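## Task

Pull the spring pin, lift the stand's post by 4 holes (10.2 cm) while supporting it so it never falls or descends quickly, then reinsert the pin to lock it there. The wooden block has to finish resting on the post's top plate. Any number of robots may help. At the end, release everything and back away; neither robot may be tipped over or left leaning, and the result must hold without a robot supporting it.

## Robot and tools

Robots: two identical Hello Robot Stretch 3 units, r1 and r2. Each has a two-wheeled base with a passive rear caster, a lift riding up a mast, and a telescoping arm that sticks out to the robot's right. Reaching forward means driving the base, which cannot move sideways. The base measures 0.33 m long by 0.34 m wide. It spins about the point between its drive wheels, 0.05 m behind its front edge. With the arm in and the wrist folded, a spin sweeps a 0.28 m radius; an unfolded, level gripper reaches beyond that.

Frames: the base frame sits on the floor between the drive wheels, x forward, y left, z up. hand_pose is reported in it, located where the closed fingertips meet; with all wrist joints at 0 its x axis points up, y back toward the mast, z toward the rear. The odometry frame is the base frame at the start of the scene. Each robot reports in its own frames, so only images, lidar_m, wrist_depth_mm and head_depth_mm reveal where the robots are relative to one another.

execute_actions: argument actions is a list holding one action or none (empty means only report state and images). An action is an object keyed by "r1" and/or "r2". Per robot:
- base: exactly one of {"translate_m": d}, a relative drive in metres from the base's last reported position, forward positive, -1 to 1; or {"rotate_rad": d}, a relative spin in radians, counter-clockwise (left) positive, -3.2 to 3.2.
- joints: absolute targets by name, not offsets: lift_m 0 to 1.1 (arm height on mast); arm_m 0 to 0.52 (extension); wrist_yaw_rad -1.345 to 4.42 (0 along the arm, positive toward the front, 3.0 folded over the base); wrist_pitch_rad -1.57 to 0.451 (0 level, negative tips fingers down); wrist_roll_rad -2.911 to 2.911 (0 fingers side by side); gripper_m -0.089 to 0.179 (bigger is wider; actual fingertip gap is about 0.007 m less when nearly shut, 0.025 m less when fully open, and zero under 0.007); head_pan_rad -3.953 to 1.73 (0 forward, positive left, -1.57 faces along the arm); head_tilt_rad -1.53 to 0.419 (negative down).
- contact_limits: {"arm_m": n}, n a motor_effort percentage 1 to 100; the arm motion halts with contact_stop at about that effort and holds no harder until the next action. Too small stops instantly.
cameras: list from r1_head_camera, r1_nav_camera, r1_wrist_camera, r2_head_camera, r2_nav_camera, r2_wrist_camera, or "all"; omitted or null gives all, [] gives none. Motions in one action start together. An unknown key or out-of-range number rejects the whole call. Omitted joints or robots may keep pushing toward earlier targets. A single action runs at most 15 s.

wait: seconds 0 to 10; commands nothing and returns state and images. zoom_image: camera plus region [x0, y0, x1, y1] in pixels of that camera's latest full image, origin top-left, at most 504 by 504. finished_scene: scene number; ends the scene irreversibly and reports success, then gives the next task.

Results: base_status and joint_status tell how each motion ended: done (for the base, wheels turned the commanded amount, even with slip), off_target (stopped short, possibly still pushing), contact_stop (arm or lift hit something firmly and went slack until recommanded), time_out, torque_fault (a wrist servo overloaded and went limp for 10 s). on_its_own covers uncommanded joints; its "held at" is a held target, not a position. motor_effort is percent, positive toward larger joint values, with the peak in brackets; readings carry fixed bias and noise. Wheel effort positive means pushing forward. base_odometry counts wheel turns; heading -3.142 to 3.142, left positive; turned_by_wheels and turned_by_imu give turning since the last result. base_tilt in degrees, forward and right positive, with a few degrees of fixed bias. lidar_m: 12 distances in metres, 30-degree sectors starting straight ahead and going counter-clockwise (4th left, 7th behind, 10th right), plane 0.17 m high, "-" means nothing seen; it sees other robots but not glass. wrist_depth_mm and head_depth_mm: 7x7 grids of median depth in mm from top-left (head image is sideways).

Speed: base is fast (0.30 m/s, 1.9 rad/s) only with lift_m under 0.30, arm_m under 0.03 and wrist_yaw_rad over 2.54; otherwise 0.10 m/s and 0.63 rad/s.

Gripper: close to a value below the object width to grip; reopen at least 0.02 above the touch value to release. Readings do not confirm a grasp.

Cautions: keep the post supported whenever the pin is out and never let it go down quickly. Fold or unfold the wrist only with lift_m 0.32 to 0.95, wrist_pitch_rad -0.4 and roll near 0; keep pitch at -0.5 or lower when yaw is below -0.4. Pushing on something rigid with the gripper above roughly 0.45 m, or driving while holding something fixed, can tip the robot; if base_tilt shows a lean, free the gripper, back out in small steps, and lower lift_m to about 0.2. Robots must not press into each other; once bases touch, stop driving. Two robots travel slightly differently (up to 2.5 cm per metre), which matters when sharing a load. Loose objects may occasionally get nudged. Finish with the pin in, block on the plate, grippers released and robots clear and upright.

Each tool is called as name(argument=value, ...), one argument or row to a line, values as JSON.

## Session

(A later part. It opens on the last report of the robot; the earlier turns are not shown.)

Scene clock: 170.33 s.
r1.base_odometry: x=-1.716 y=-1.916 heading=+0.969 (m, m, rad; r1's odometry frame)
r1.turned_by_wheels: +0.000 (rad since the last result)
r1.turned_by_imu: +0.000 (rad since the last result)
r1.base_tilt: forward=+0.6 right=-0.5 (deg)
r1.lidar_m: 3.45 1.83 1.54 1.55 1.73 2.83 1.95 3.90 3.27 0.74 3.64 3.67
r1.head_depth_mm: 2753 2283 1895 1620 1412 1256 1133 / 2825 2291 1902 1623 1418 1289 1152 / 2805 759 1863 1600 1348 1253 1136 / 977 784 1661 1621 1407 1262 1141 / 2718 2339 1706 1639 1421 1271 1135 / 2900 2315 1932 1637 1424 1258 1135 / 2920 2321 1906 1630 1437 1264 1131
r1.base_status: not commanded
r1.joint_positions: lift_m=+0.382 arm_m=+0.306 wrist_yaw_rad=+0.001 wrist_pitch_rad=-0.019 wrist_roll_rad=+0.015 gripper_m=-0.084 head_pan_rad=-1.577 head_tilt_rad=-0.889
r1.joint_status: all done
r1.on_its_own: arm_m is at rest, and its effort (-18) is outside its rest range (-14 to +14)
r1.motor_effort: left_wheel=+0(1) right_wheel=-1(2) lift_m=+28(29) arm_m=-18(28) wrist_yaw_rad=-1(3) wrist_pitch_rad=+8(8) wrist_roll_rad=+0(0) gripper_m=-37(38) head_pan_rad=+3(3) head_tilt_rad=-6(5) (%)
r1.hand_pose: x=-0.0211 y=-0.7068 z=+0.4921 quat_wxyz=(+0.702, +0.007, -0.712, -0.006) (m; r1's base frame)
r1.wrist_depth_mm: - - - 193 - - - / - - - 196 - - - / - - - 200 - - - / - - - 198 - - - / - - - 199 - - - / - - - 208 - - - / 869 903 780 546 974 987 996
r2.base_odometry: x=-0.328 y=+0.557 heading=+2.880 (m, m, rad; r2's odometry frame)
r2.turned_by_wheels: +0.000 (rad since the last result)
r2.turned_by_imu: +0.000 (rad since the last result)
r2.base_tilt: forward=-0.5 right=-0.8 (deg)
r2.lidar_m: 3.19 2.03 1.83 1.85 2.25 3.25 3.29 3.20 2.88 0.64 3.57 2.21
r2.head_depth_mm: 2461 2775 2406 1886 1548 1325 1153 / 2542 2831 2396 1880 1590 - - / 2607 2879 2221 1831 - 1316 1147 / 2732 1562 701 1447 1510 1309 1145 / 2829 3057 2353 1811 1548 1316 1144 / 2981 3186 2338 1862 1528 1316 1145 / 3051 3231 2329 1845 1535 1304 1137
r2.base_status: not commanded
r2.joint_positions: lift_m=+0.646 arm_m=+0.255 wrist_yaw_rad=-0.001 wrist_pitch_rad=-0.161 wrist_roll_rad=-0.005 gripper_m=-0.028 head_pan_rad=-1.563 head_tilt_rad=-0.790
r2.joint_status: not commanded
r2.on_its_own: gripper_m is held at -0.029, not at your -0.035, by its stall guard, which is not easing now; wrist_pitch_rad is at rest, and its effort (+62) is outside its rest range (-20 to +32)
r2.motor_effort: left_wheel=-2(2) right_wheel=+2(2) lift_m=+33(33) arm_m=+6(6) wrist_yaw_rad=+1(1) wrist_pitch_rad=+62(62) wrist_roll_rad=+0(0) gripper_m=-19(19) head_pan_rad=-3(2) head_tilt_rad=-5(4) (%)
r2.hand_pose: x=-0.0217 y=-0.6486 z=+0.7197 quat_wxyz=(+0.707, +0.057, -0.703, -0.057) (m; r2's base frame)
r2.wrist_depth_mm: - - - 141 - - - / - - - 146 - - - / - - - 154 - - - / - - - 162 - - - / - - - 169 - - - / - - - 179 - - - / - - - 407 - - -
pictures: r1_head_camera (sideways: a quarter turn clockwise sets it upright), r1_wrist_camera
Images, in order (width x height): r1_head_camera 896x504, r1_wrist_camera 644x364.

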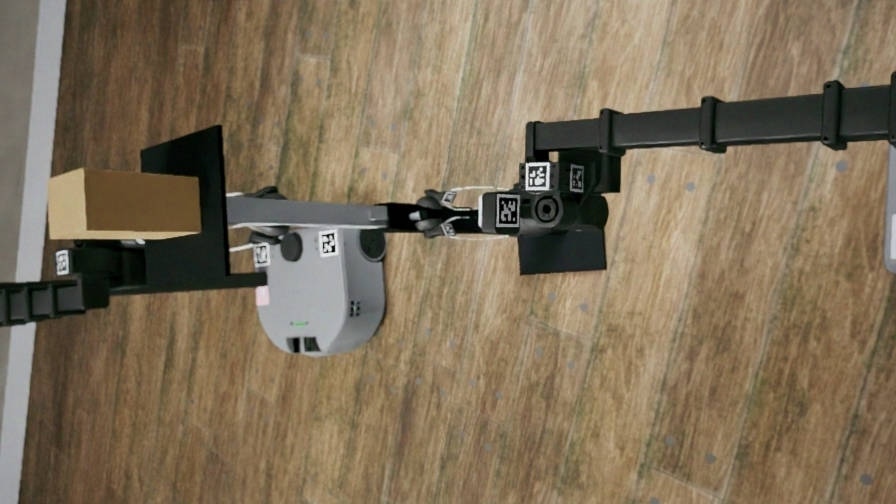

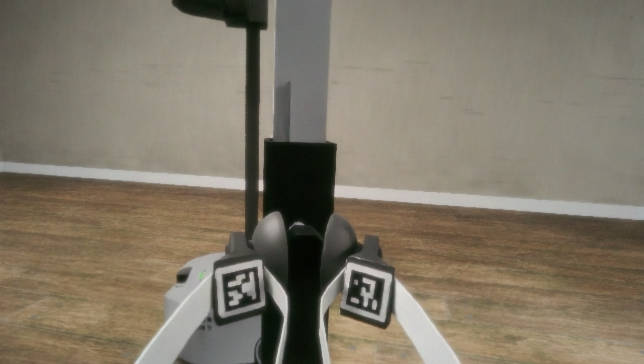

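execute_actions(
  actions=[
    {"r2":{"joints":{"lift_m":0.75,"arm_m":0.259,"wrist_pitch_rad":-0.03}}},
  ],
  cameras=["r1_head_camera","r1_wrist_camera","r2_wrist_camera"],
)

Scene clock: 176.17 s.
r1.base_odometry: x=-1.716 y=-1.916 heading=+0.969 (m, m, rad; r1's odometry frame)
r1.turned_by_wheels: +0.000 (rad since the last result)
r1.turned_by_imu: +0.001 (rad since the last result)
r1.base_tilt: forward=+0.3 right=-0.5 (deg)
r1.lidar_m: 3.48 1.83 1.54 1.54 1.73 2.84 1.95 3.90 3.27 0.74 3.65 3.68
r1.head_depth_mm: 2755 2306 1901 1624 1419 1262 1125 / 2775 2291 1883 1628 1419 1283 1155 / 2684 747 1862 1587 1342 1256 1133 / 877 775 1680 1612 1407 1263 1135 / 2798 2307 1718 1623 1418 1266 1142 / 2935 2309 1924 1619 1427 1268 1130 / 2877 2310 1909 1637 1421 1261 1137
r1.base_status: not commanded
r1.joint_positions: lift_m=+0.382 arm_m=+0.306 wrist_yaw_rad=+0.001 wrist_pitch_rad=-0.018 wrist_roll_rad=+0.015 gripper_m=-0.055 head_pan_rad=-1.577 head_tilt_rad=-0.889
r1.joint_status: not commanded
r1.on_its_own: gripper_m is held at -0.057, not at your -0.089, by its stall guard, which is still easing
r1.motor_effort: left_wheel=+0(0) right_wheel=-1(1) lift_m=+28(29) arm_m=-12(15) wrist_yaw_rad=+0(1) wrist_pitch_rad=+8(8) wrist_roll_rad=+0(0) gripper_m=-26(28) head_pan_rad=+3(2) head_tilt_rad=-6(5) (%)
r1.hand_pose: x=-0.0211 y=-0.7065 z=+0.4921 quat_wxyz=(+0.702, +0.007, -0.712, -0.006) (m; r1's base frame)
r1.wrist_depth_mm: - - - 193 - - - / - - - 196 - - - / - - - 200 - - - / - - - 197 - - - / - - - 199 - - - / - - - 207 - - - / 900 924 774 522 967 977 984
r2.base_odometry: x=-0.328 y=+0.557 heading=+2.880 (m, m, rad; r2's odometry frame)
r2.turned_by_wheels: +0.000 (rad since the last result)
r2.turned_by_imu: +0.001 (rad since the last result)
r2.base_tilt: forward=-0.5 right=-0.8 (deg)
r2.lidar_m: 3.18 2.03 1.84 1.85 2.25 3.26 3.28 3.20 2.88 0.64 3.55 2.21
r2.head_depth_mm: 2474 2778 2391 1891 1598 - - / 2560 2826 2396 2001 - 1322 1152 / 2603 2882 1864 - 1506 1322 1150 / 2732 1561 699 1722 1493 1301 1142 / 2829 3072 2354 1813 1540 1312 1137 / 2935 3194 2339 1851 1534 1308 1140 / 3093 3146 2329 1852 1529 1307 1140
r2.base_status: not commanded
r2.joint_positions: lift_m=+0.749 arm_m=+0.259 wrist_yaw_rad=-0.001 wrist_pitch_rad=-0.329 wrist_roll_rad=-0.005 gripper_m=-0.028 head_pan_rad=-1.563 head_tilt_rad=-0.790
r2.joint_status: wrist_pitch_rad off_target (ended at -0.329, target -0.030); the others done
r2.on_its_own: gripper_m is held at -0.029, not at your -0.035, by its stall guard, which is not easing now; wrist_pitch_rad is at rest, and its effort (+95) is outside its rest range (-20 to +32)
r2.motor_effort: left_wheel=-2(2) right_wheel=+1(1) lift_m=+37(40) arm_m=+6(13) wrist_yaw_rad=+0(0) wrist_pitch_rad=+95(95) wrist_roll_rad=+0(0) gripper_m=-17(19) head_pan_rad=-3(2) head_tilt_rad=-3(5) (%)
r2.hand_pose: x=-0.0218 y=-0.6382 z=+0.7821 quat_wxyz=(+0.700, +0.116, -0.695, -0.116) (m; r2's base frame)
r2.wrist_depth_mm: - - 110 108 111 - - / - 81 80 80 82 83 79 / - - - 156 - - - / - - - 169 - - - / - - - 181 - - - / - - - - - - - / 955 998 976 230 - - -
pictures: r1_head_camera (sideways: a quarter turn clockwise sets it upright), r1_wrist_camera, r2_wrist_camera
Images, in order (width x height): r1_head_camera 896x504, r1_wrist_camera 644x364, r2_wrist_camera 644x364.

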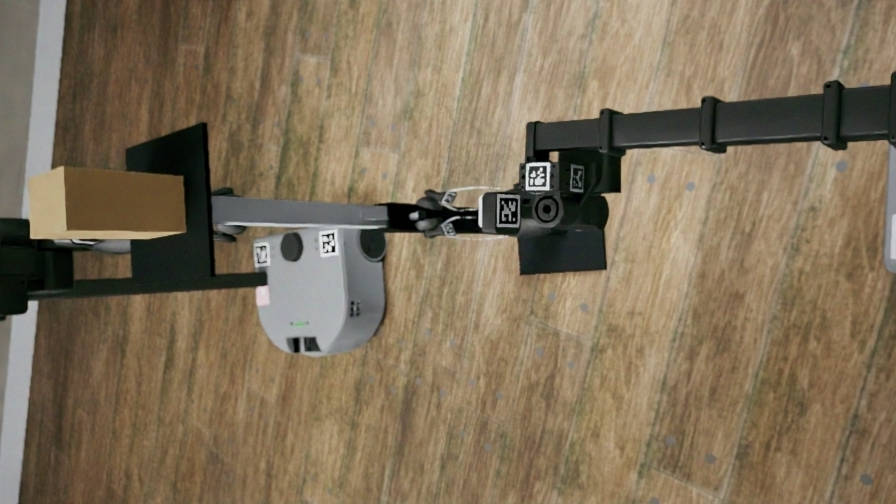

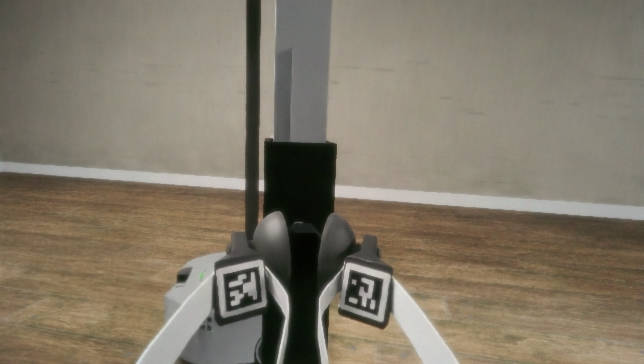

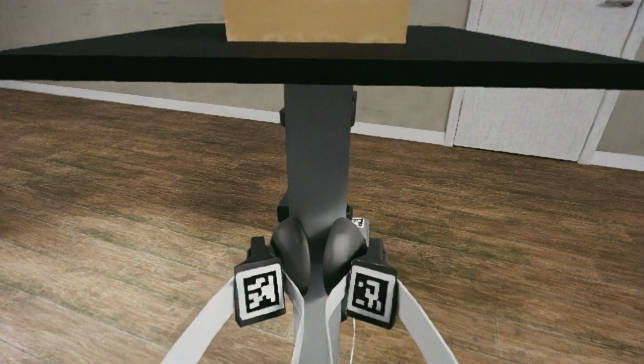

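execute_actions(
  actions=[
    {"r2":{"joints":{"gripper_m":0.08,"lift_m":0.70}},"r1":{"joints":{"gripper_m":0.05}}},
  ],
  cameras=[],
)

execute_actions(
  actions=[
    {"r2":{"joints":{"lift_m":0.62,"wrist_pitch_rad":0,"arm_m":0.262}},"r1":{"joints":{"arm_m":0.318}}},
  ],
  cameras=["r1_wrist_camera","r2_wrist_camera"],
)

execute_actions(
  actions=[
    {"r2":{"joints":{"gripper_m":-0.029}}},
  ],
  cameras=[],
)

execute_actions(
  actions=[
    {"r2":{"joints":{"lift_m":0.647,"arm_m":0.265}}},
  ],
  cameras=["r1_wrist_camera","r2_wrist_camera"],
)

Scene clock: 182.53 s.
r1.base_odometry: x=-1.716 y=-1.916 heading=+0.969 (m, m, rad; r1's odometry frame)
r1.turned_by_wheels: +0.000 (rad since the last result)
r1.turned_by_imu: +0.001 (rad since the last result)
r1.base_tilt: forward=+0.4 right=-0.6 (deg)
r1.lidar_m: 3.44 1.83 1.54 1.54 1.74 2.83 1.96 3.91 3.27 0.74 3.68 3.67
r1.head_depth_mm: 2756 2301 1902 1629 1425 1253 1130 / 2806 2295 1883 1630 1425 1277 1157 / 2701 730 1859 1593 1342 1258 1134 / 906 780 1686 1596 1419 1263 1132 / 2716 2300 1733 1639 1422 1263 1138 / 2908 2321 1905 1640 1424 1265 1132 / 2932 2327 1922 1627 1432 1266 1129
r1.base_status: not commanded
r1.joint_positions: lift_m=+0.382 arm_m=+0.305 wrist_yaw_rad=+0.001 wrist_pitch_rad=-0.019 wrist_roll_rad=+0.015 gripper_m=+0.050 head_pan_rad=-1.577 head_tilt_rad=-0.889
r1.joint_status: all done
r1.motor_effort: left_wheel=+0(0) right_wheel=-1(1) lift_m=+28(28) arm_m=-7(11) wrist_yaw_rad=-1(2) wrist_pitch_rad=+8(8) wrist_roll_rad=+0(0) gripper_m=+1(80) head_pan_rad=+3(3) head_tilt_rad=-5(6) (%)
r1.hand_pose: x=-0.0211 y=-0.7062 z=+0.4921 quat_wxyz=(+0.702, +0.007, -0.712, -0.006) (m; r1's base frame)
r1.wrist_depth_mm: - - - 194 - - - / - - - 196 - - - / - - - 200 - - - / - - - 198 - - - / - - - 199 - - - / - - - 210 - - - / 895 861 746 215 897 - -
r2.base_odometry: x=-0.328 y=+0.557 heading=+2.880 (m, m, rad; r2's odometry frame)
r2.turned_by_wheels: +0.000 (rad since the last result)
r2.turned_by_imu: +0.001 (rad since the last result)
r2.base_tilt: forward=-0.5 right=-1.0 (deg)
r2.lidar_m: 3.20 2.03 1.84 1.85 2.26 3.24 3.27 3.20 2.88 0.64 3.53 2.21
r2.head_depth_mm: 2462 2759 2411 1880 1561 1349 1179 / 2546 2809 2405 1936 - - 1152 / 2600 2922 783 1928 1476 1314 1147 / 2705 1566 701 1198 1489 1309 1142 / 2861 3092 2373 1807 1544 1310 1143 / 2960 3157 2360 1849 1525 1314 1139 / 3090 3145 2331 1846 1523 1308 1141
r2.base_status: not commanded
r2.joint_positions: lift_m=+0.700 arm_m=+0.259 wrist_yaw_rad=-0.001 wrist_pitch_rad=-0.359 wrist_roll_rad=-0.005 gripper_m=+0.080 head_pan_rad=-1.563 head_tilt_rad=-0.790
r2.joint_status: all done
r2.on_its_own: wrist_pitch_rad is held at -0.346, not at your -0.030, by its stall guard, which is not easing now
r2.motor_effort: left_wheel=-2(1) right_wheel=+1(2) lift_m=+17(24) arm_m=+3(3) wrist_yaw_rad=+0(1) wrist_pitch_rad=+5(14) wrist_roll_rad=+0(0) gripper_m=+0(82) head_pan_rad=-3(4) head_tilt_rad=-5(3) (%)
r2.hand_pose: x=-0.0218 y=-0.6351 z=+0.7263 quat_wxyz=(+0.698, +0.127, -0.694, -0.127) (m; r2's base frame)
r2.wrist_depth_mm: - - - 133 - - - / - - - 144 - - - / - - - 155 - - - / - - - 169 - - - / - - - 189 - - - / - - - 211 - - - / 917 917 907 235 921 903 937
pictures: none
No camera images: the call's "cameras" was empty. Leave "cameras" out to get every camera's image.

Scene clock: 184.10 s.
r1.base_odometry: x=-1.716 y=-1.916 heading=+0.969 (m, m, rad; r1's odometry frame)
r1.turned_by_wheels: +0.000 (rad since the last result)
r1.turned_by_imu: +0.000 (rad since the last result)
r1.base_tilt: forward=+0.4 right=-0.5 (deg)
r1.lidar_m: 3.45 1.83 1.54 1.54 1.73 2.84 1.96 3.92 3.25 0.74 3.66 3.66
r1.head_depth_mm: 2801 2282 1897 1615 1413 1258 1130 / 2842 2268 1901 1640 1416 1278 1153 / 2681 731 1834 1589 1360 1255 1134 / 961 778 1667 1588 1407 1253 1136 / 2575 2302 1706 1632 1417 1260 1134 / 2923 2330 1896 1637 1426 1265 1138 / 2913 2317 1905 1646 1432 1265 1135
r1.base_status: not commanded
r1.joint_positions: lift_m=+0.382 arm_m=+0.318 wrist_yaw_rad=+0.001 wrist_pitch_rad=-0.019 wrist_roll_rad=+0.015 gripper_m=+0.050 head_pan_rad=-1.577 head_tilt_rad=-0.889
r1.joint_status: all done
r1.motor_effort: left_wheel=+0(0) right_wheel=-1(1) lift_m=+28(28) arm_m=+7(7) wrist_yaw_rad=-1(0) wrist_pitch_rad=+8(8) wrist_roll_rad=+0(0) gripper_m=+0(1) head_pan_rad=+3(2) head_tilt_rad=-5(5) (%)
r1.hand_pose: x=-0.0211 y=-0.7183 z=+0.4921 quat_wxyz=(+0.702, +0.007, -0.712, -0.006) (m; r1's base frame)
r1.wrist_depth_mm: - - 961 180 - - - / - - - 187 - - - / - - - 188 - - - / - - - 185 - - - / - - - 187 - - - / - - - 195 - - - / 889 851 780 201 936 - -
r2.base_odometry: x=-0.328 y=+0.557 heading=+2.880 (m, m, rad; r2's odometry frame)
r2.turned_by_wheels: +0.000 (rad since the last result)
r2.turned_by_imu: +0.000 (rad since the last result)
r2.base_tilt: forward=-0.5 right=-0.8 (deg)
r2.lidar_m: 3.18 2.03 1.84 1.85 2.25 3.25 3.27 3.21 2.88 0.64 3.55 2.21
r2.head_depth_mm: 2449 2782 2382 1889 1549 1326 1152 / 2582 2867 2395 1876 1595 1351 - / 2590 2921 783 1828 - 1307 1151 / 2737 1566 699 1145 1500 1304 1150 / 2855 3059 2352 1808 1537 1312 1143 / 2947 3161 2324 1852 1530 1305 1146 / 3087 3128 2343 1845 1531 1308 1137
r2.base_status: not commanded
r2.joint_positions: lift_m=+0.620 arm_m=+0.262 wrist_yaw_rad=-0.001 wrist_pitch_rad=-0.024 wrist_roll_rad=-0.005 gripper_m=+0.080 head_pan_rad=-1.563 head_tilt_rad=-0.790
r2.joint_status: all done
r2.motor_effort: left_wheel=-1(1) right_wheel=+1(1) lift_m=+17(17) arm_m=+3(3) wrist_yaw_rad=+1(0) wrist_pitch_rad=+9(10) wrist_roll_rad=+0(0) gripper_m=+0(0) head_pan_rad=-2(3) head_tilt_rad=-4(4) (%)
r2.hand_pose: x=-0.0218 y=-0.6623 z=+0.7289 quat_wxyz=(+0.709, +0.008, -0.705, -0.009) (m; r2's base frame)
r2.wrist_depth_mm: - - - 140 - - - / - - - 144 - - - / - - - 148 - - - / - - - 151 - - - / - - - 156 - - - / - - - 160 - - - / - - - 167 - - -
pictures: r1_wrist_camera, r2_wrist_camera
Images, in order (width x height): r1_wrist_camera 644x364, r2_wrist_camera 644x364.

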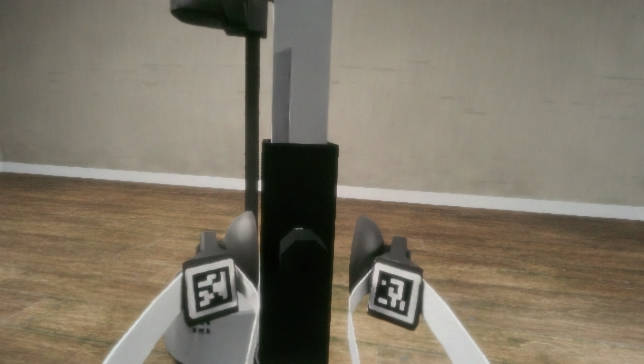

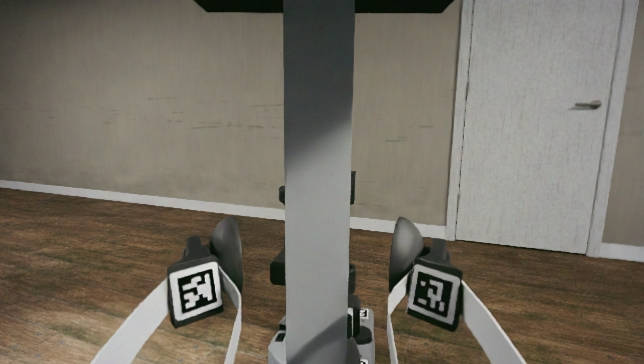

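Scene clock: 185.67 s.
r1.base_odometry: x=-1.716 y=-1.916 heading=+0.969 (m, m, rad; r1's odometry frame)
r1.turned_by_wheels: +0.000 (rad since the last result)
r1.turned_by_imu: +0.000 (rad since the last result)
r1.base_tilt: forward=+0.3 right=-0.5 (deg)
r1.lidar_m: 3.44 1.83 1.54 1.54 1.74 2.84 1.96 3.91 3.26 0.74 3.65 3.69
r1.head_depth_mm: 2794 2289 1913 1613 1418 1253 1127 / 2811 2289 1906 1616 1419 1286 1146 / 2668 736 1853 1607 1368 1267 1133 / 954 781 1679 1608 1413 1256 1131 / 2606 2311 1728 1625 1423 1265 1134 / 2912 2335 1921 1641 1429 1268 1132 / 2916 2330 1906 1632 1420 1266 1138
r1.base_status: not commanded
r1.joint_positions: lift_m=+0.382 arm_m=+0.318 wrist_yaw_rad=+0.001 wrist_pitch_rad=-0.019 wrist_roll_rad=+0.015 gripper_m=+0.050 head_pan_rad=-1.577 head_tilt_rad=-0.889
r1.joint_status: not commanded
r1.motor_effort: left_wheel=+0(1) right_wheel=-1(0) lift_m=+28(29) arm_m=+7(6) wrist_yaw_rad=-1(1) wrist_pitch_rad=+8(8) wrist_roll_rad=+0(1) gripper_m=+1(1) head_pan_rad=+3(3) head_tilt_rad=-4(6) (%)
r1.hand_pose: x=-0.0211 y=-0.7183 z=+0.4921 quat_wxyz=(+0.702, +0.007, -0.712, -0.006) (m; r1's base frame)
r1.wrist_depth_mm: - - 957 180 - - - / - - - 186 - - - / - - - 188 - - - / - - - 185 - - - / - - - 187 - - - / - - - 196 - - - / 888 881 763 201 927 - 980
r2.base_odometry: x=-0.328 y=+0.557 heading=+2.880 (m, m, rad; r2's odometry frame)
r2.turned_by_wheels: +0.000 (rad since the last result)
r2.turned_by_imu: +0.000 (rad since the last result)
r2.base_tilt: forward=-0.4 right=-0.8 (deg)
r2.lidar_m: 3.17 2.03 1.84 1.85 2.25 3.26 3.27 3.19 2.87 0.64 3.57 2.21
r2.head_depth_mm: 2465 2778 2400 1880 1561 1326 1156 / 2558 2837 2406 1876 1591 1357 - / 2608 2894 783 1817 - 1307 1147 / 2751 1552 699 1199 1511 1305 1141 / 2830 3082 2371 1805 1534 1313 1142 / 2964 3186 2352 1849 1538 1310 1139 / 3058 3176 2336 1840 1539 1303 1138
r2.base_status: not commanded
r2.joint_positions: lift_m=+0.620 arm_m=+0.262 wrist_yaw_rad=-0.001 wrist_pitch_rad=-0.024 wrist_roll_rad=-0.005 gripper_m=-0.028 head_pan_rad=-1.563 head_tilt_rad=-0.790
r2.joint_status: all done
r2.motor_effort: left_wheel=-1(1) right_wheel=+1(1) lift_m=+17(17) arm_m=-1(3) wrist_yaw_rad=+0(1) wrist_pitch_rad=+9(9) wrist_roll_rad=+0(0) gripper_m=-22(95) head_pan_rad=-3(2) head_tilt_rad=-5(5) (%)
r2.hand_pose: x=-0.0218 y=-0.6627 z=+0.7289 quat_wxyz=(+0.709, +0.008, -0.705, -0.009) (m; r2's base frame)
r2.wrist_depth_mm: - - - 139 - - - / - - - 143 - - - / - - - 147 - - - / - - - 151 - - - / - - - 154 - - - / - - - 159 - - - / - - - 165 - - -
pictures: none
No camera images: the call's "cameras" was empty. Leave "cameras" out to get every camera's image.

Scene clock: 186.70 s.
r1.base_odometry: x=-1.716 y=-1.916 heading=+0.969 (m, m, rad; r1's odometry frame)
r1.turned_by_wheels: +0.000 (rad since the last result)
r1.turned_by_imu: +0.000 (rad since the last result)
r1.base_tilt: forward=+0.5 right=-0.7 (deg)
r1.lidar_m: 3.47 1.82 1.53 1.55 1.73 2.84 1.96 3.89 3.27 0.74 3.65 3.67
r1.head_depth_mm: 2769 2311 1893 1623 1430 1257 1132 / 2811 2295 1898 1627 1417 1275 1148 / 2725 754 1858 1590 1361 1253 1131 / 937 778 1673 1596 1405 1259 1129 / 2719 2327 1742 1639 1424 1266 1137 / 2859 2317 1935 1633 1421 1263 1135 / 2867 2339 1915 1637 1425 1261 1139
r1.base_status: not commanded
r1.joint_positions: lift_m=+0.382 arm_m=+0.318 wrist_yaw_rad=+0.001 wrist_pitch_rad=-0.019 wrist_roll_rad=+0.015 gripper_m=+0.050 head_pan_rad=-1.577 head_tilt_rad=-0.889
r1.joint_status: not commanded
r1.motor_effort: left_wheel=+0(0) right_wheel=-1(1) lift_m=+28(28) arm_m=+7(7) wrist_yaw_rad=+0(0) wrist_pitch_rad=+8(8) wrist_roll_rad=+0(0) gripper_m=+0(0) head_pan_rad=+3(3) head_tilt_rad=-5(5) (%)
r1.hand_pose: x=-0.0211 y=-0.7183 z=+0.4921 quat_wxyz=(+0.702, +0.007, -0.712, -0.006) (m; r1's base frame)
r1.wrist_depth_mm: - - - 180 - - - / - - - 184 - - - / - - - 187 - - - / - - - 186 - - - / - - - 187 - - - / - - - 197 - - - / 893 867 766 201 935 982 -
r2.base_odometry: x=-0.328 y=+0.557 heading=+2.880 (m, m, rad; r2's odometry frame)
r2.turned_by_wheels: +0.000 (rad since the last result)
r2.turned_by_imu: +0.000 (rad since the last result)
r2.base_tilt: forward=-0.5 right=-0.9 (deg)
r2.lidar_m: 3.19 2.03 1.84 1.84 2.25 3.25 3.28 3.21 2.87 0.64 3.54 2.21
r2.head_depth_mm: 2455 2779 2387 1893 1557 1332 1154 / 2548 2853 2381 1877 1586 - - / 2592 2896 779 1859 - 1319 1152 / 2734 1558 696 1708 1474 1299 1145 / 2854 3080 2348 1802 1544 1306 1142 / 2962 3169 2332 1850 1528 1304 1140 / 3059 3144 2303 1855 1530 1306 1137
r2.base_status: not commanded
r2.joint_positions: lift_m=+0.646 arm_m=+0.265 wrist_yaw_rad=-0.001 wrist_pitch_rad=-0.107 wrist_roll_rad=-0.005 gripper_m=-0.025 head_pan_rad=-1.563 head_tilt_rad=-0.790
r2.joint_status: all done
r2.on_its_own: wrist_pitch_rad is at rest, and its effort (+41) is outside its rest range (-20 to +32)
r2.motor_effort: left_wheel=-1(2) right_wheel=+1(2) lift_m=+33(31) arm_m=-1(3) wrist_yaw_rad=+1(1) wrist_pitch_rad=+41(42) wrist_roll_rad=+0(0) gripper_m=-20(22) head_pan_rad=-2(3) head_tilt_rad=-4(4) (%)
r2.hand_pose: x=-0.0218 y=-0.6622 z=+0.7336 quat_wxyz=(+0.708, +0.038, -0.704, -0.039) (m; r2's base frame)
r2.wrist_depth_mm: - - - 131 - - - / - - - 136 - - - / - - - 141 - - - / - - - 148 - - - / - - - 153 - - - / - - - 161 - - - / - - - 169 - - -
pictures: r1_wrist_camera, r2_wrist_camera
Images, in order (width x height): r1_wrist_camera 644x364, r2_wrist_camera 644x364.

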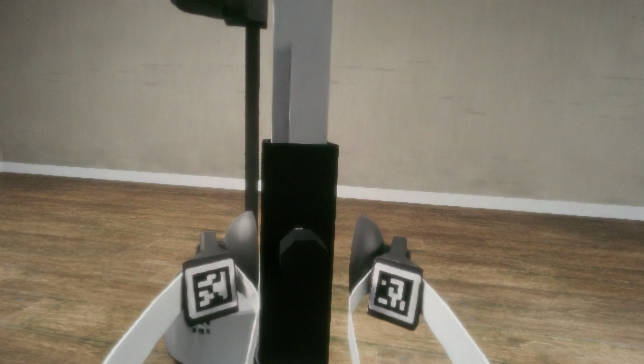

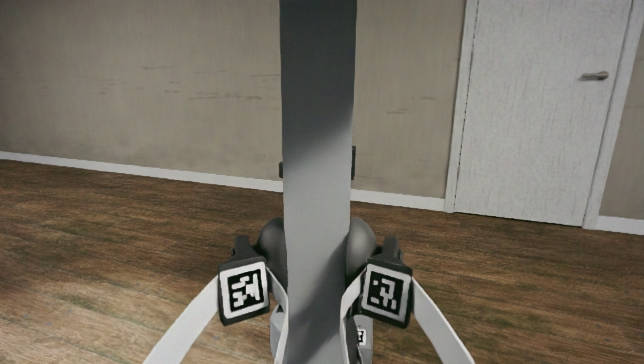

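execute_actions(
  actions=[
    {"r1":{"joints":{"gripper_m":-0.089}},"r2":{"joints":{"lift_m":0.6455}}},
  ],
  cameras=[],
)

execute_actions(
  actions=[
    {"r1":{"joints":{"arm_m":0.304}}},
  ],
  cameras=["r1_head_camera","r1_wrist_camera"],
)

zoom_image(
  camera="r1_head_camera",
  region=[370,170,490,260],
)

execute_actions(
  actions=[
    {"r2":{"joints":{"lift_m":0.653}}},
  ],
  cameras=["r1_wrist_camera"],
)

Scene clock: 192.33 s.
r1.base_odometry: x=-1.716 y=-1.916 heading=+0.969 (m, m, rad; r1's odometry frame)
r1.turned_by_wheels: +0.000 (rad since the last result)
r1.turned_by_imu: +0.001 (rad since the last result)
r1.base_tilt: forward=+0.4 right=-0.6 (deg)
r1.lidar_m: 3.46 1.82 1.54 1.54 1.73 2.84 1.95 3.92 3.27 0.74 3.66 3.68
r1.head_depth_mm: 2764 2309 1909 1632 1419 1266 1127 / 2826 2297 1894 1626 1416 1280 1150 / 2604 749 1846 1591 1356 1249 1131 / 938 778 1679 1606 1406 1261 1133 / 2681 2307 1740 1630 1432 1266 1134 / 2920 2308 1921 1645 1429 1270 1138 / 2893 2319 1901 1631 1418 1264 1137
r1.base_status: not commanded
r1.joint_positions: lift_m=+0.382 arm_m=+0.318 wrist_yaw_rad=+0.003 wrist_pitch_rad=-0.020 wrist_roll_rad=+0.015 gripper_m=-0.087 head_pan_rad=-1.577 head_tilt_rad=-0.890
r1.joint_status: all done
r1.motor_effort: left_wheel=+0(1) right_wheel=-1(3) lift_m=+28(28) arm_m=-1(6) wrist_yaw_rad=-1(4) wrist_pitch_rad=+8(9) wrist_roll_rad=+0(0) gripper_m=-38(100) head_pan_rad=+3(2) head_tilt_rad=-5(5) (%)
r1.hand_pose: x=-0.0208 y=-0.7188 z=+0.4919 quat_wxyz=(+0.702, +0.008, -0.712, -0.006) (m; r1's base frame)
r1.wrist_depth_mm: - - - 180 - - - / - - - 183 - - - / - - - 188 - - - / - - - 184 - - - / - - - 186 - - - / - - - 153 - - - / 887 902 773 201 962 987 964
r2.base_odometry: x=-0.328 y=+0.557 heading=+2.880 (m, m, rad; r2's odometry frame)
r2.turned_by_wheels: +0.000 (rad since the last result)
r2.turned_by_imu: +0.001 (rad since the last result)
r2.base_tilt: forward=-0.5 right=-0.8 (deg)
r2.lidar_m: 3.18 2.03 1.84 1.85 2.25 3.26 3.28 3.19 2.88 0.64 3.56 2.21
r2.head_depth_mm: 2474 2730 2413 1893 1559 1326 1154 / 2564 2853 2384 1878 1592 - - / 2595 2877 781 1872 - 1317 1148 / 2773 1575 699 1694 1473 1299 1144 / 2844 3055 2347 1802 1541 1319 1140 / 2971 3187 2346 1839 1529 1314 1143 / 3075 3148 2335 1829 1527 1307 1137
r2.base_status: not commanded
r2.joint_positions: lift_m=+0.645 arm_m=+0.265 wrist_yaw_rad=-0.001 wrist_pitch_rad=-0.105 wrist_roll_rad=-0.005 gripper_m=-0.025 head_pan_rad=-1.563 head_tilt_rad=-0.790
r2.joint_status: all done
r2.on_its_own: wrist_pitch_rad is at rest, and its effort (+40) is outside its rest range (-20 to +32)
r2.motor_effort: left_wheel=-1(2) right_wheel=+1(1) lift_m=+22(32) arm_m=+0(0) wrist_yaw_rad=+1(1) wrist_pitch_rad=+40(41) wrist_roll_rad=+0(0) gripper_m=-20(20) head_pan_rad=-3(2) head_tilt_rad=-6(5) (%)
r2.hand_pose: x=-0.0218 y=-0.6623 z=+0.7333 quat_wxyz=(+0.708, +0.037, -0.704, -0.038) (m; r2's base frame)
r2.wrist_depth_mm: - - - 132 - - - / - - - 137 - - - / - - - 142 - - - / - - - 148 - - - / - - - 154 - - - / - - - 160 - - - / - - - 170 - - -
pictures: none
No camera images: the call's "cameras" was empty. Leave "cameras" out to get every camera's image.

Scene clock: 193.53 s.
r1.base_odometry: x=-1.716 y=-1.916 heading=+0.969 (m, m, rad; r1's odometry frame)
r1.turned_by_wheels: +0.000 (rad since the last result)
r1.turned_by_imu: +0.000 (rad since the last result)
r1.base_tilt: forward=+0.5 right=-0.6 (deg)
r1.lidar_m: 3.44 1.83 1.54 1.55 1.74 2.83 1.95 3.91 3.26 0.74 3.65 3.67
r1.head_depth_mm: 2745 2300 1898 1621 1415 1253 1126 / 2814 2292 1898 1623 1421 1279 1152 / 2604 747 1867 1616 1349 1259 1137 / 931 776 1669 1616 1412 1254 1125 / 2702 2292 1734 1628 1421 1268 1139 / 2877 2319 1920 1626 1414 1261 1140 / 2902 2309 1913 1631 1432 1254 1131
r1.base_status: not commanded
r1.joint_positions: lift_m=+0.382 arm_m=+0.305 wrist_yaw_rad=+0.001 wrist_pitch_rad=-0.019 wrist_roll_rad=+0.015 gripper_m=-0.081 head_pan_rad=-1.577 head_tilt_rad=-0.890
r1.joint_status: all done
r1.on_its_own: gripper_m is held at -0.082, not at your -0.089, by its stall guard, which is still easing
r1.motor_effort: left_wheel=-1(1) right_wheel=-1(2) lift_m=+29(28) arm_m=-11(26) wrist_yaw_rad=+0(1) wrist_pitch_rad=+8(8) wrist_roll_rad=+0(0) gripper_m=-34(36) head_pan_rad=+3(3) head_tilt_rad=-5(4) (%)
r1.hand_pose: x=-0.0211 y=-0.7054 z=+0.4921 quat_wxyz=(+0.702, +0.007, -0.712, -0.006) (m; r1's base frame)
r1.wrist_depth_mm: - - - 193 - - - / - - - 197 - - - / - - - 200 - - - / - - - 198 - - - / - - - 189 - - - / - - - 208 - - - / 903 929 771 217 970 - -
r2.base_odometry: x=-0.328 y=+0.557 heading=+2.880 (m, m, rad; r2's odometry frame)
r2.turned_by_wheels: +0.000 (rad since the last result)
r2.turned_by_imu: +0.000 (rad since the last result)
r2.base_tilt: forward=-0.4 right=-0.8 (deg)
r2.lidar_m: 3.17 2.03 1.84 1.85 2.26 3.25 3.28 3.20 2.87 0.64 3.53 2.20
r2.head_depth_mm: 2485 2773 2388 1884 1558 1329 1158 / 2568 2860 2368 1882 1588 - - / 2596 2889 782 1868 - 1322 1144 / 2747 1555 699 1703 1463 1309 1150 / 2840 3039 2335 1805 1537 1312 1145 / 2950 3172 2338 1855 1526 1309 1139 / 3091 3105 2337 1846 1525 1308 1135
r2.base_status: not commanded
r2.joint_positions: lift_m=+0.645 arm_m=+0.265 wrist_yaw_rad=-0.001 wrist_pitch_rad=-0.105 wrist_roll_rad=-0.005 gripper_m=-0.025 head_pan_rad=-1.563 head_tilt_rad=-0.790
r2.joint_status: not commanded
r2.on_its_own: wrist_pitch_rad is at rest, and its effort (+41) is outside its rest range (-20 to +32)
r2.motor_effort: left_wheel=-1(1) right_wheel=+2(1) lift_m=+22(22) arm_m=+0(0) wrist_yaw_rad=+1(0) wrist_pitch_rad=+41(41) wrist_roll_rad=+0(0) gripper_m=-20(20) head_pan_rad=-1(3) head_tilt_rad=-5(4) (%)
r2.hand_pose: x=-0.0218 y=-0.6623 z=+0.7333 quat_wxyz=(+0.708, +0.037, -0.704, -0.038) (m; r2's base frame)
r2.wrist_depth_mm: - - - 131 - - - / - - - 137 - - - / - - - 142 - - - / - - - 148 - - - / - - - 153 - - - / - - - 160 - - - / - - - 170 - - -
pictures: r1_head_camera (sideways: a quarter turn clockwise sets it upright), r1_wrist_camera
Images, in order (width x height): r1_head_camera 896x504, r1_wrist_camera 644x364.

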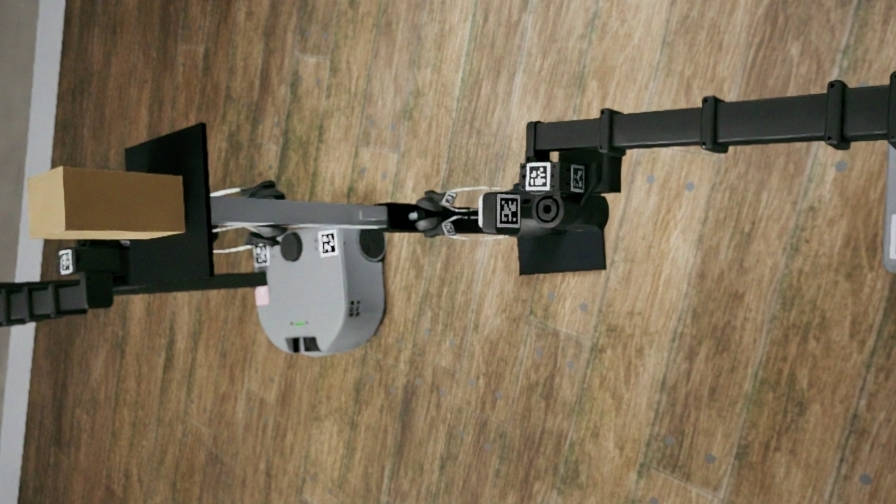

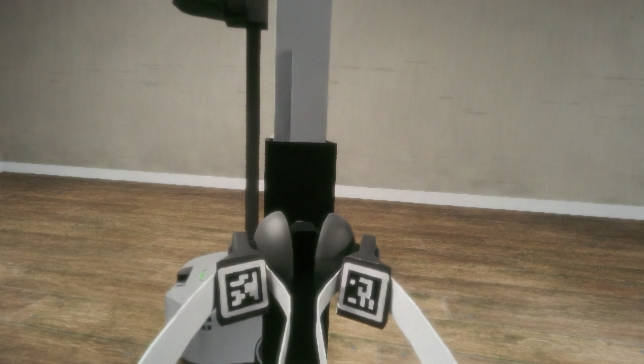

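Region (370, 170, 490, 260) of r1_head_camera's 896x504 image, scaled by 4.200, with more detail than that image has; it fills the top 378 rows of this view, and the rest is white.

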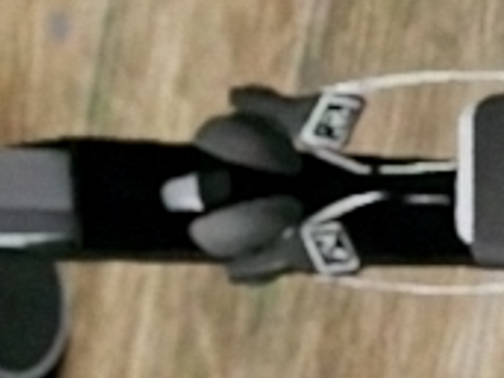

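Scene clock: 194.20 s.
r1.base_odometry: x=-1.716 y=-1.916 heading=+0.969 (m, m, rad; r1's odometry frame)
r1.turned_by_wheels: +0.000 (rad since the last result)
r1.turned_by_imu: +0.000 (rad since the last result)
r1.base_tilt: forward=+0.3 right=-0.6 (deg)
r1.lidar_m: 3.46 1.83 1.54 1.54 1.73 2.83 1.96 3.90 3.25 0.74 3.64 3.68
r1.head_depth_mm: 2766 2286 1907 1635 1410 1247 1126 / 2797 2276 1885 1622 1414 1278 1148 / 2598 748 1847 1606 1336 1257 1137 / 932 773 1667 1607 1413 1258 1137 / 2691 2289 1744 1628 1427 1259 1133 / 2913 2321 1930 1631 1412 1265 1134 / 2975 2303 1917 1641 1424 1269 1131
r1.base_status: not commanded
r1.joint_positions: lift_m=+0.382 arm_m=+0.305 wrist_yaw_rad=+0.001 wrist_pitch_rad=-0.019 wrist_roll_rad=+0.015 gripper_m=-0.078 head_pan_rad=-1.577 head_tilt_rad=-0.890
r1.joint_status: not commanded
r1.on_its_own: gripper_m is held at -0.079, not at your -0.089, by its stall guard, which is still easing
r1.motor_effort: left_wheel=-1(1) right_wheel=-1(1) lift_m=+29(28) arm_m=-11(11) wrist_yaw_rad=+0(1) wrist_pitch_rad=+8(8) wrist_roll_rad=+0(0) gripper_m=-34(36) head_pan_rad=+3(3) head_tilt_rad=-5(6) (%)
r1.hand_pose: x=-0.0211 y=-0.7054 z=+0.4921 quat_wxyz=(+0.702, +0.007, -0.712, -0.006) (m; r1's base frame)
r1.wrist_depth_mm: - - - 195 - - - / - - - 198 - - - / - - - 201 - - - / - - - 199 - - - / - - - 190 - - - / - - - 209 - - - / 938 894 776 216 971 991 977
r2.base_odometry: x=-0.328 y=+0.557 heading=+2.880 (m, m, rad; r2's odometry frame)
r2.turned_by_wheels: +0.000 (rad since the last result)
r2.turned_by_imu: +0.000 (rad since the last result)
r2.base_tilt: forward=-0.5 right=-0.8 (deg)
r2.lidar_m: 3.19 2.03 1.84 1.85 2.26 3.25 3.28 3.20 2.87 0.64 3.56 2.21
r2.head_depth_mm: 2449 2767 2413 1891 1561 1327 1154 / 2520 2829 2377 1883 1586 - - / 2628 2886 782 1855 1451 1318 1153 / 2704 1566 699 1724 1462 1302 1147 / 2825 3056 2331 1813 1543 1309 1141 / 3007 3154 2336 1836 1536 1310 1140 / 3136 3155 2337 1862 1530 1305 1138
r2.base_status: not commanded
r2.joint_positions: lift_m=+0.652 arm_m=+0.265 wrist_yaw_rad=-0.001 wrist_pitch_rad=-0.128 wrist_roll_rad=-0.005 gripper_m=-0.025 head_pan_rad=-1.563 head_tilt_rad=-0.790
r2.joint_status: all done
r2.on_its_own: wrist_pitch_rad is at rest, and its effort (+49) is outside its rest range (-20 to +32)
r2.motor_effort: left_wheel=+0(2) right_wheel=+1(1) lift_m=+34(34) arm_m=-1(1) wrist_yaw_rad=+1(1) wrist_pitch_rad=+49(50) wrist_roll_rad=+0(0) gripper_m=-20(20) head_pan_rad=-2(2) head_tilt_rad=-5(4) (%)
r2.hand_pose: x=-0.0218 y=-0.6611 z=+0.7344 quat_wxyz=(+0.708, +0.045, -0.703, -0.046) (m; r2's base frame)
r2.wrist_depth_mm: - - - 130 - - - / - - - 136 - - - / - - - 141 - - - / - - - 149 - - - / - - - 154 - - - / - - - 162 - - - / - - - 173 - - -
pictures: r1_wrist_camera
Images, in order (width x height): r1_wrist_camera 644x364.

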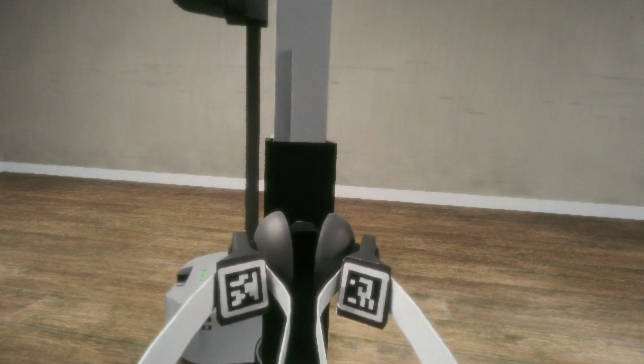

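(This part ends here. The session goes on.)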